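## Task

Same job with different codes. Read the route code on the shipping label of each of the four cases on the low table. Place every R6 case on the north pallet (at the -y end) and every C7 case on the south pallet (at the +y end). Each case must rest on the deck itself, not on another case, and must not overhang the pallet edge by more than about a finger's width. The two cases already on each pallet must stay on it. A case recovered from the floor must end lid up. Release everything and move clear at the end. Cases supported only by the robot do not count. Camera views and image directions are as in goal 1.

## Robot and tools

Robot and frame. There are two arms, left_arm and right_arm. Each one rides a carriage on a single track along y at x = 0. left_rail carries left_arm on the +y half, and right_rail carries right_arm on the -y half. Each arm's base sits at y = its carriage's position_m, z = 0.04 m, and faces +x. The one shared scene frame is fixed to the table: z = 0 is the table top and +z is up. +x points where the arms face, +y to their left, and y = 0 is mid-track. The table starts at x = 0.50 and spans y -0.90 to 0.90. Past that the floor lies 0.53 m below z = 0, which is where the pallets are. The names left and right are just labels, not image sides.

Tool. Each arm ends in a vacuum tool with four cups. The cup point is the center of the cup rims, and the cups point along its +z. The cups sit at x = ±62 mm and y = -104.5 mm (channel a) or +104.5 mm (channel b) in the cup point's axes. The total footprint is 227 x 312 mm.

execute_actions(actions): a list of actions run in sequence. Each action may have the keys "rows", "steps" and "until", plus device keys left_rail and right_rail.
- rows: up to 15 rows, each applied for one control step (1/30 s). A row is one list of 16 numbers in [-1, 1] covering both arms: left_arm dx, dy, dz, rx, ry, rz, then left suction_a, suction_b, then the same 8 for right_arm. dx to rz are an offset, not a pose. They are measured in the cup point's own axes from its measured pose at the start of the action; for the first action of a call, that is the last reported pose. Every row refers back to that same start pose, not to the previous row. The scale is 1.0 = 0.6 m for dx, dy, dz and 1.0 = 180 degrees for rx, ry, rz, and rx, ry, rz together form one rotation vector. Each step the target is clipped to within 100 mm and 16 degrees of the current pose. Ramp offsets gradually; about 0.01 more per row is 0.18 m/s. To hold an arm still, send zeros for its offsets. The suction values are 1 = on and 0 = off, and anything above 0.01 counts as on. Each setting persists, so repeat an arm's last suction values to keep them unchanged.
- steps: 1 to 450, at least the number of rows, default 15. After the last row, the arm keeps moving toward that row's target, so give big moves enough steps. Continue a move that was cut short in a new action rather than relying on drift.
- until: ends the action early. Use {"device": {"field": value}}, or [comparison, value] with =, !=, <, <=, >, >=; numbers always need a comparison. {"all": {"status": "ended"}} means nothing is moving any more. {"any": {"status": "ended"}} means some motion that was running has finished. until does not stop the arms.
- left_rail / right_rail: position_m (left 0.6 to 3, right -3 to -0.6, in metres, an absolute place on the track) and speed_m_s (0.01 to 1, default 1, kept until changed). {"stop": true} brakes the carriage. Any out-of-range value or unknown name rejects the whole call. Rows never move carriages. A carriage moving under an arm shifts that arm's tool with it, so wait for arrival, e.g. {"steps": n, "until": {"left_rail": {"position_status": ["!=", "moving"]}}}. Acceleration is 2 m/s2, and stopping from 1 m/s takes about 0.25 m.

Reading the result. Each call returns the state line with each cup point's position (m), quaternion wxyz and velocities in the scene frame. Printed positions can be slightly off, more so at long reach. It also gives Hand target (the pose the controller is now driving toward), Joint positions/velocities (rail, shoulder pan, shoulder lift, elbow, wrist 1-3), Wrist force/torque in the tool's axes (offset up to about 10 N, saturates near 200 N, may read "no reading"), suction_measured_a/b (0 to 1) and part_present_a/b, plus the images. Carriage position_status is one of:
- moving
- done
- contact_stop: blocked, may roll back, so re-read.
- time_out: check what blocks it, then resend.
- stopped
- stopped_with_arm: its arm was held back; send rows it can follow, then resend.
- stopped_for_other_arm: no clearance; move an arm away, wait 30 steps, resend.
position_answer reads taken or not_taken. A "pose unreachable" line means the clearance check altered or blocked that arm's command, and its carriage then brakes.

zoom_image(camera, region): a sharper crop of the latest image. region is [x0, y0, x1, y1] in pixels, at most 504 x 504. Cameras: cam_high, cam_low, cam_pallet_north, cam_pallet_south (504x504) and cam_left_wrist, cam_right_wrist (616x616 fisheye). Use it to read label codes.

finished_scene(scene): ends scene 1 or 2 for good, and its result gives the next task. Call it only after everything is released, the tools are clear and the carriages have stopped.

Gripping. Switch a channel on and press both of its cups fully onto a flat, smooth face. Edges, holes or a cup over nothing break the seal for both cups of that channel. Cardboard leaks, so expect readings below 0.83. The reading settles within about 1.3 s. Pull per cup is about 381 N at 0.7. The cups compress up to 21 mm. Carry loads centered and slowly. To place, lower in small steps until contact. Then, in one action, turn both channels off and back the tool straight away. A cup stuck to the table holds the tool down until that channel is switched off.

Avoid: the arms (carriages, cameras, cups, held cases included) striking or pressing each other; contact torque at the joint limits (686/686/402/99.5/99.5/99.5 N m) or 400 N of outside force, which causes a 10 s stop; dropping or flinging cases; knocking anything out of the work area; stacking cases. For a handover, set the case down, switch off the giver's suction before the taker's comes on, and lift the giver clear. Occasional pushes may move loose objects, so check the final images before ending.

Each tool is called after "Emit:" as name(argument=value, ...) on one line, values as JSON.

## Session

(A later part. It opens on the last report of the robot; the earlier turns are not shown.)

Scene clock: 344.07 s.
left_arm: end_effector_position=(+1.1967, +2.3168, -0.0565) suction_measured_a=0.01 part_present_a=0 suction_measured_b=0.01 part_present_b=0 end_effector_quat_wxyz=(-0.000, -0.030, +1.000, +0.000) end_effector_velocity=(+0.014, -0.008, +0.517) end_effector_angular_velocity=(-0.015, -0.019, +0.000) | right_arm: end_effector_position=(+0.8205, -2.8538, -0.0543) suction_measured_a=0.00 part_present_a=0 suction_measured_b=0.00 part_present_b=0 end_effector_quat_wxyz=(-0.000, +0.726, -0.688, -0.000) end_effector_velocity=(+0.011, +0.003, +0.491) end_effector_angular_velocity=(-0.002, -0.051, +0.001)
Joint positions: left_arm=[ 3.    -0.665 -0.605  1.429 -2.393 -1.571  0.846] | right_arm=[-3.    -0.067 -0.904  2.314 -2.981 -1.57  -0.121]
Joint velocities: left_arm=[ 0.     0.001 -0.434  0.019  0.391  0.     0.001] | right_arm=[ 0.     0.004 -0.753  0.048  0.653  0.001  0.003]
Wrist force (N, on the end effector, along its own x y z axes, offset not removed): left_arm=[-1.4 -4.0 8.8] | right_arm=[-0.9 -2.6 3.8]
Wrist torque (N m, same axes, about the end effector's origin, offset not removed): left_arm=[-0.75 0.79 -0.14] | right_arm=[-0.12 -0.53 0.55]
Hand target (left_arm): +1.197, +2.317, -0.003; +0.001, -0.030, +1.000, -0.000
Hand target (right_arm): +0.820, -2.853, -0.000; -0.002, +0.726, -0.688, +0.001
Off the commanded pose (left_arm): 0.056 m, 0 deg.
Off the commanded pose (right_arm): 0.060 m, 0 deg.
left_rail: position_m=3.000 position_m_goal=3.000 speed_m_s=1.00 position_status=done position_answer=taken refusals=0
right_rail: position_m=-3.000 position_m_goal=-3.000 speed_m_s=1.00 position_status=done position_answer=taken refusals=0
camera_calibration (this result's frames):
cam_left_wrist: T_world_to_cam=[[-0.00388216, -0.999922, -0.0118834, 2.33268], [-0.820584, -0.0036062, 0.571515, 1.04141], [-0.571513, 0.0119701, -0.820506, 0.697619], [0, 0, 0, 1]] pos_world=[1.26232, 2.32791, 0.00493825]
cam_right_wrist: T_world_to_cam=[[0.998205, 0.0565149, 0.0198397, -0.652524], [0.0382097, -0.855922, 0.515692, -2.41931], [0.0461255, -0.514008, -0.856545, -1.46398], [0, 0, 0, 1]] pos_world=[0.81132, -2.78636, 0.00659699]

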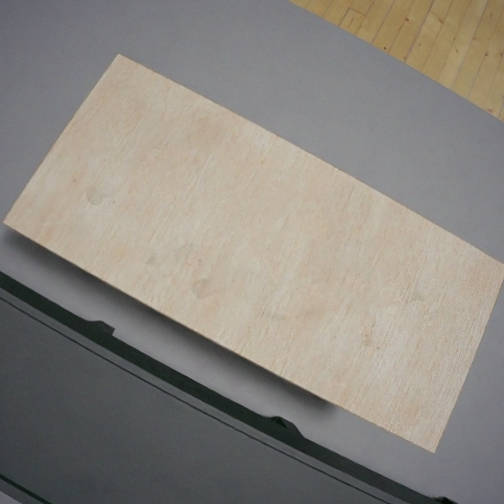

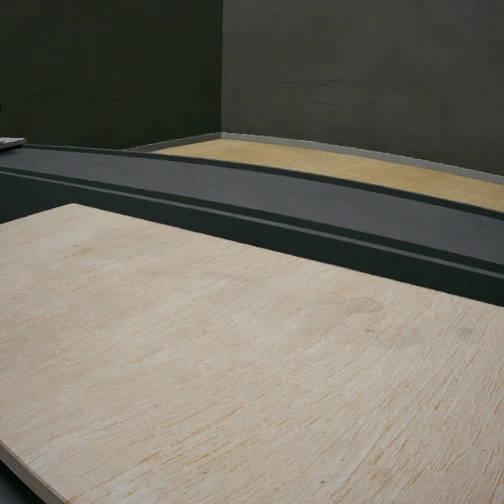

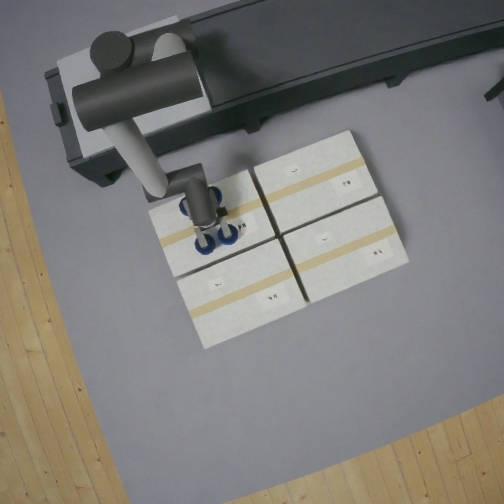

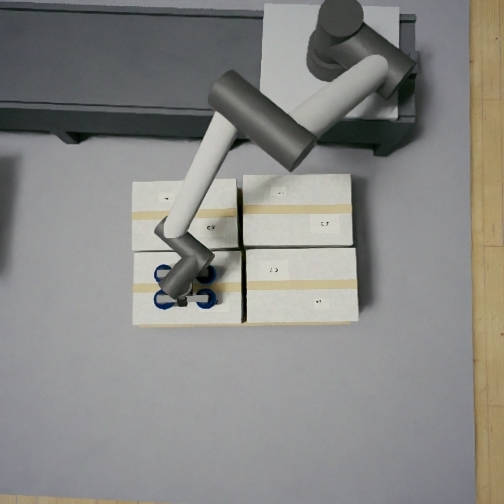

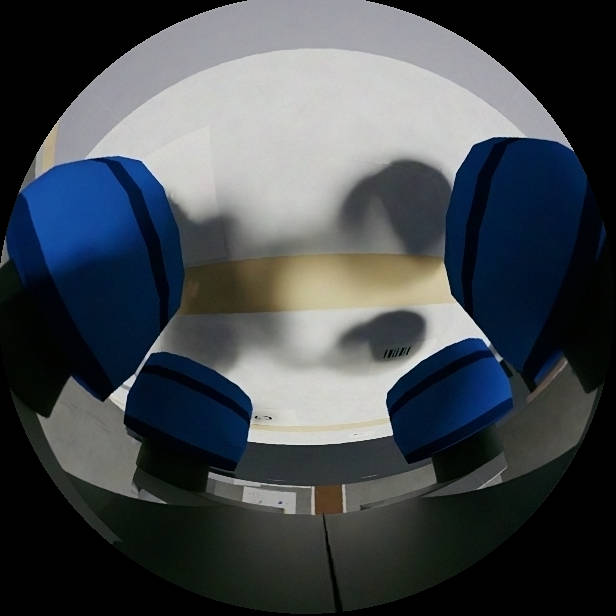

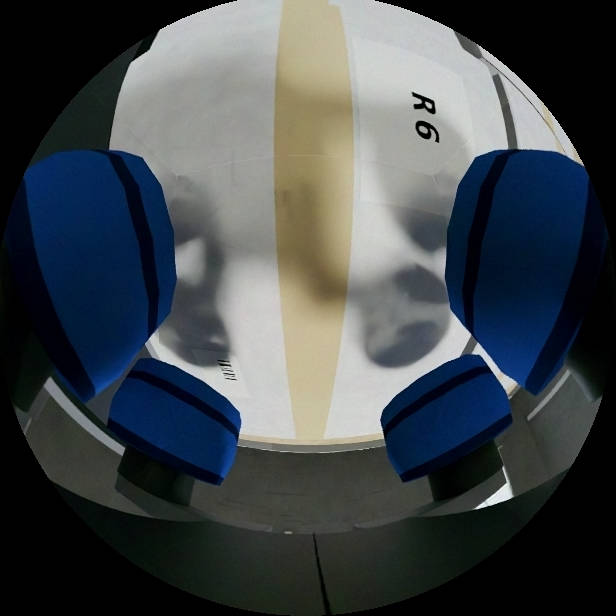

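Emit:
execute_actions(actions=[{"left_rail":{"position_m":2.0},"right_rail":{"position_m":-1.5},"steps":1}])

Scene clock: 348.00 s.
left_arm: end_effector_position=(+1.1971, +2.3165, -0.0025) suction_measured_a=0.01 part_present_a=0 suction_measured_b=0.01 part_present_b=0 end_effector_quat_wxyz=(+0.001, -0.030, +1.000, -0.000) end_effector_velocity=(-0.001, -0.011, +0.008) end_effector_angular_velocity=(+0.002, +0.002, +0.000) | right_arm: end_effector_position=(+0.8202, -2.8534, -0.0001) suction_measured_a=0.00 part_present_a=0 suction_measured_b=0.00 part_present_b=0 end_effector_quat_wxyz=(-0.002, +0.726, -0.688, +0.001) end_effector_velocity=(+0.000, +0.011, +0.017) end_effector_angular_velocity=(+0.001, +0.017, -0.001)
Joint positions: left_arm=[ 3.    -0.665 -0.65   1.43  -2.352 -1.571  0.846] | right_arm=[-3.    -0.067 -0.987  2.318 -2.906 -1.57  -0.121]
Joint velocities: left_arm=[-0.012  0.    -0.008  0.001  0.01   0.     0.   ] | right_arm=[ 0.012 -0.001 -0.028 -0.008  0.052 -0.     0.   ]
Wrist force (N, on the end effector, along its own x y z axes, offset not removed): left_arm=[2.9 -6.8 3.0] | right_arm=[2.8 -8.7 -0.6]
Wrist torque (N m, same axes, about the end effector's origin, offset not removed): left_arm=[-1.11 0.22 -0.11] | right_arm=[-0.84 -0.87 0.64]
Hand target (left_arm): +1.196, +2.314, -0.000; +0.000, -0.030, +1.000, +0.000
Hand target (right_arm): +0.821, -2.852, +0.006; +0.000, +0.726, -0.688, -0.000
Off the commanded pose (left_arm): 0.003 m, 0 deg.
Off the commanded pose (right_arm): 0.006 m, 0 deg.
left_rail: position_m=3.000 position_m_goal=2.000 speed_m_s=1.00 position_status=moving position_answer=taken refusals=0
right_rail: position_m=-3.000 position_m_goal=-1.500 speed_m_s=1.00 position_status=moving position_answer=taken refusals=0
camera_calibration (this result's frames):
cam_left_wrist: T_world_to_cam=[[-0.00393272, -0.999936, -0.0105797, 2.33314], [-0.821482, -0.00280233, 0.570227, 1.0101], [-0.570221, 0.0109336, -0.821419, 0.743022], [0, 0, 0, 1]] pos_world=[1.26264, 2.3277, 0.0590313]
cam_right_wrist: T_world_to_cam=[[0.998103, 0.0566314, 0.02416, -0.652957], [0.036066, -0.855801, 0.516046, -2.44483], [0.0499006, -0.514196, -0.85622, -1.42093], [0, 0, 0, 1]] pos_world=[0.810798, -2.78594, 0.0607894]

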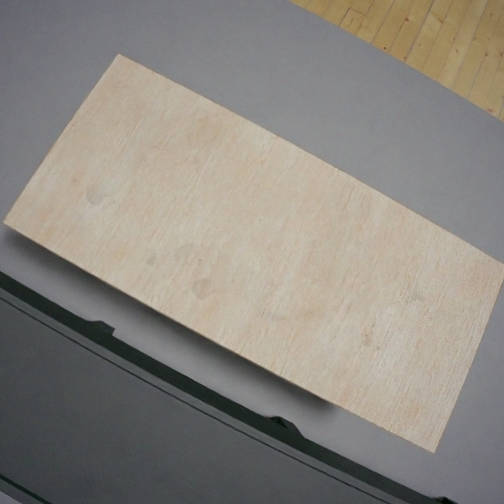

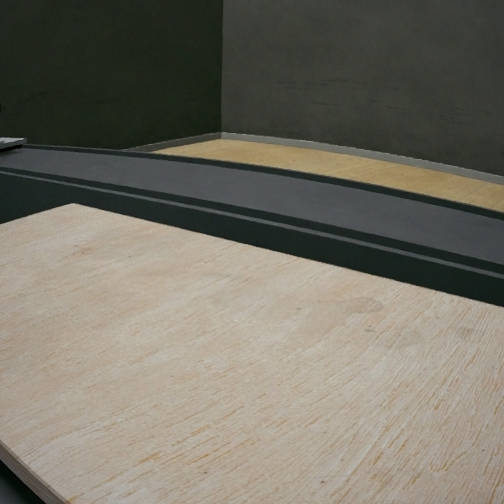

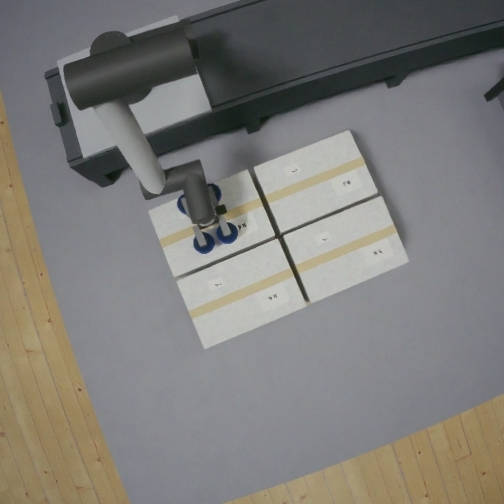

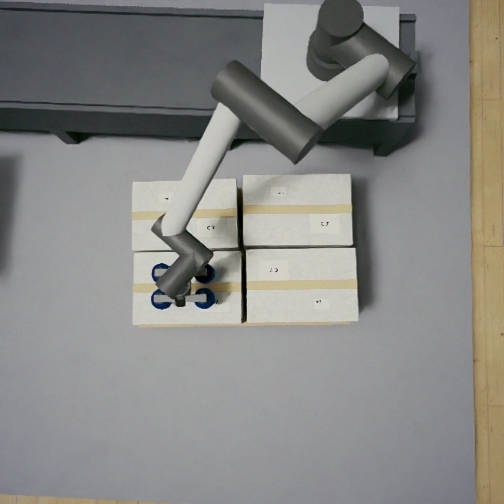

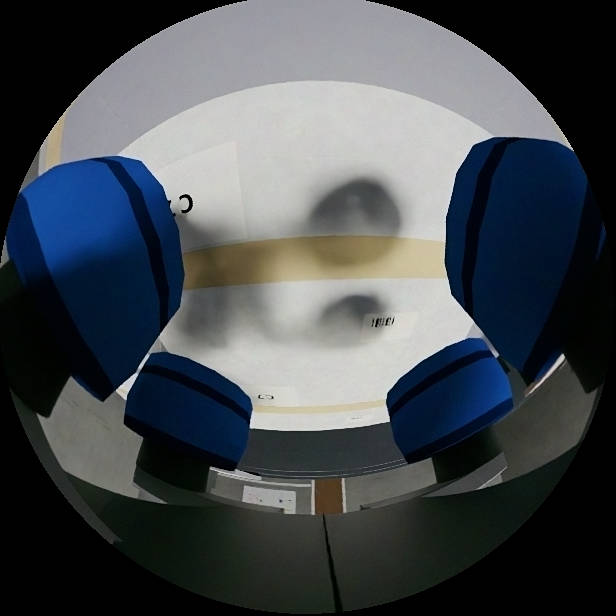

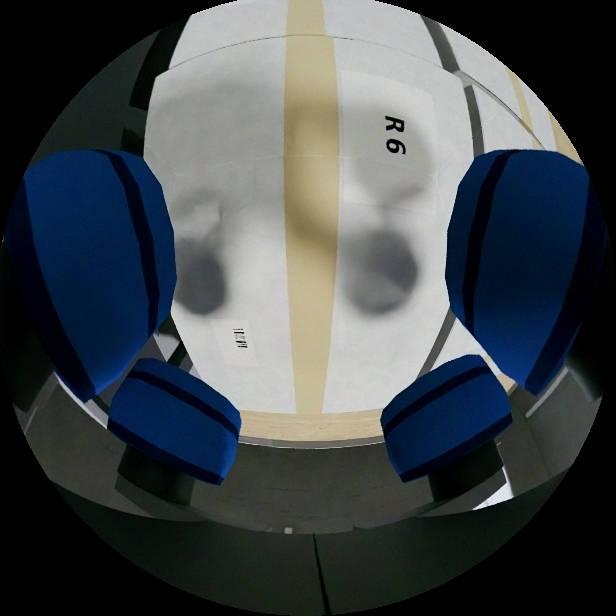

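Both carriages are driving clear of the pallets; checking the final state before finishing.

Emit:
execute_actions(actions=[])

Scene clock: 350.50 s.
left_arm: end_effector_position=(+1.1964, +1.3166, -0.0001) suction_measured_a=0.01 part_present_a=0 suction_measured_b=0.01 part_present_b=0 end_effector_quat_wxyz=(+0.000, -0.030, +1.000, +0.000) end_effector_velocity=(-0.000, -0.000, +0.000) end_effector_angular_velocity=(+0.000, -0.000, -0.000) | right_arm: end_effector_position=(+0.8213, -1.3538, +0.0060) suction_measured_a=0.00 part_present_a=0 suction_measured_b=0.00 part_present_b=0 end_effector_quat_wxyz=(+0.000, +0.726, -0.688, -0.000) end_effector_velocity=(-0.000, -0.000, -0.000) end_effector_angular_velocity=(+0.000, +0.000, -0.000)
Joint positions: left_arm=[ 2.    -0.665 -0.653  1.431 -2.349 -1.571  0.846] | right_arm=[-1.5   -0.068 -0.996  2.315 -2.888 -1.57  -0.122]
Joint velocities: left_arm=[ 0. -0. -0.  0. -0.  0. -0.] | right_arm=[-0. -0.  0. -0.  0.  0.  0.]
Wrist force (N, on the end effector, along its own x y z axes, offset not removed): left_arm=[-1.7 -4.3 2.1] | right_arm=[0.6 -1.9 -3.5]
Wrist torque (N m, same axes, about the end effector's origin, offset not removed): left_arm=[-0.67 0.83 -0.08] | right_arm=[0.01 -0.71 0.56]
Hand target (left_arm): +1.196, +1.317, -0.000; +0.000, -0.030, +1.000, +0.000
Hand target (right_arm): +0.821, -1.354, +0.006; +0.000, +0.726, -0.688, -0.000
Off the commanded pose (left_arm): 0.000 m, 0 deg.
Off the commanded pose (right_arm): 0.000 m, 0 deg.
left_rail: position_m=2.000 position_m_goal=2.000 speed_m_s=1.00 position_status=done position_answer=taken refusals=0
right_rail: position_m=-1.500 position_m_goal=-1.500 speed_m_s=1.00 position_status=done position_answer=taken refusals=0
camera_calibration (this result's frames):
cam_left_wrist: T_world_to_cam=[[-0.00391047, -0.999929, -0.0112351, 1.33332], [-0.820986, -0.00320436, 0.570939, 1.00525], [-0.570934, 0.0114565, -0.820916, 0.755681], [0, 0, 0, 1]] pos_world=[1.26195, 1.32779, 0.0613947]
cam_right_wrist: T_world_to_cam=[[0.998213, 0.0566148, 0.0191447, -0.739138], [0.0386504, -0.855872, 0.515742, -1.16687], [0.045584, -0.51408, -0.85653, -0.641058], [0, 0, 0, 1]] pos_world=[0.812139, -1.2864, 0.0668689]

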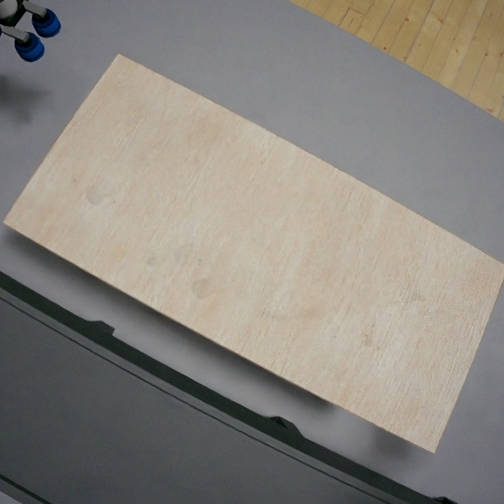

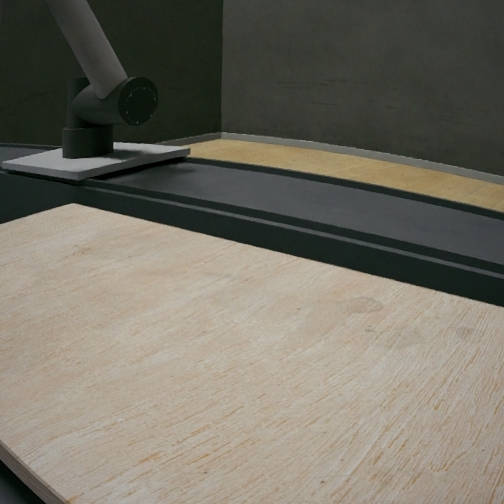

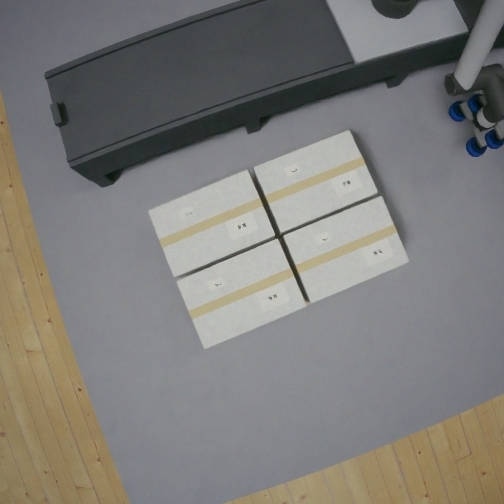

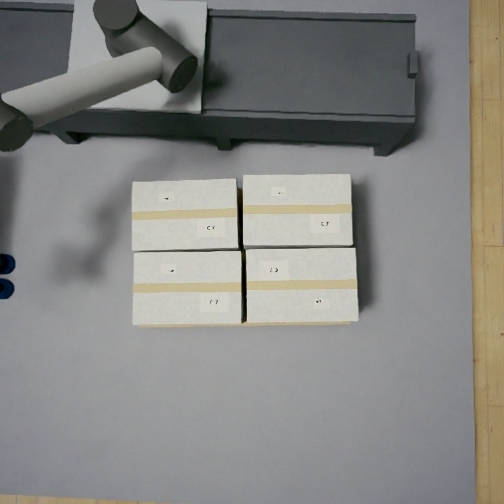

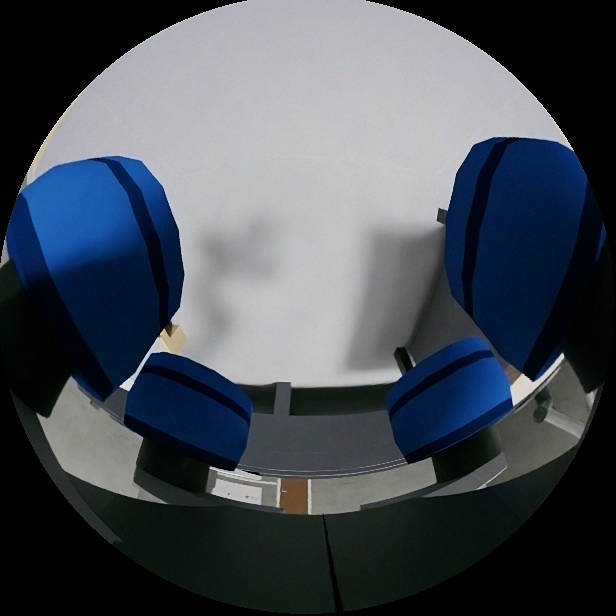

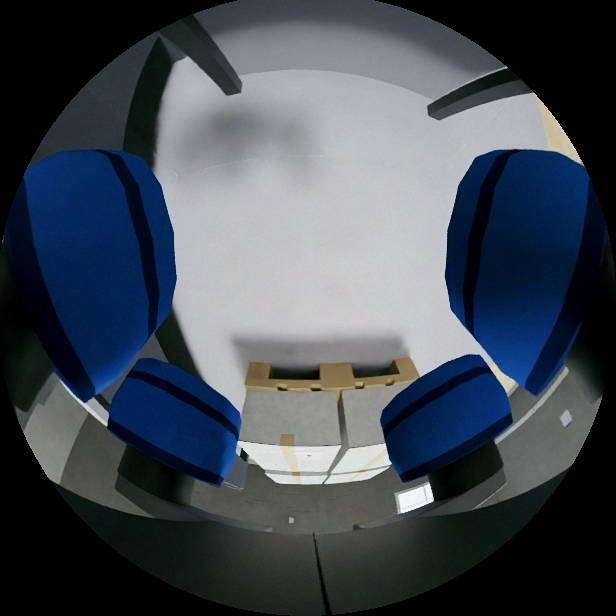

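Emit:
finished_scene(scene=2)

The scene is finished: the task was done.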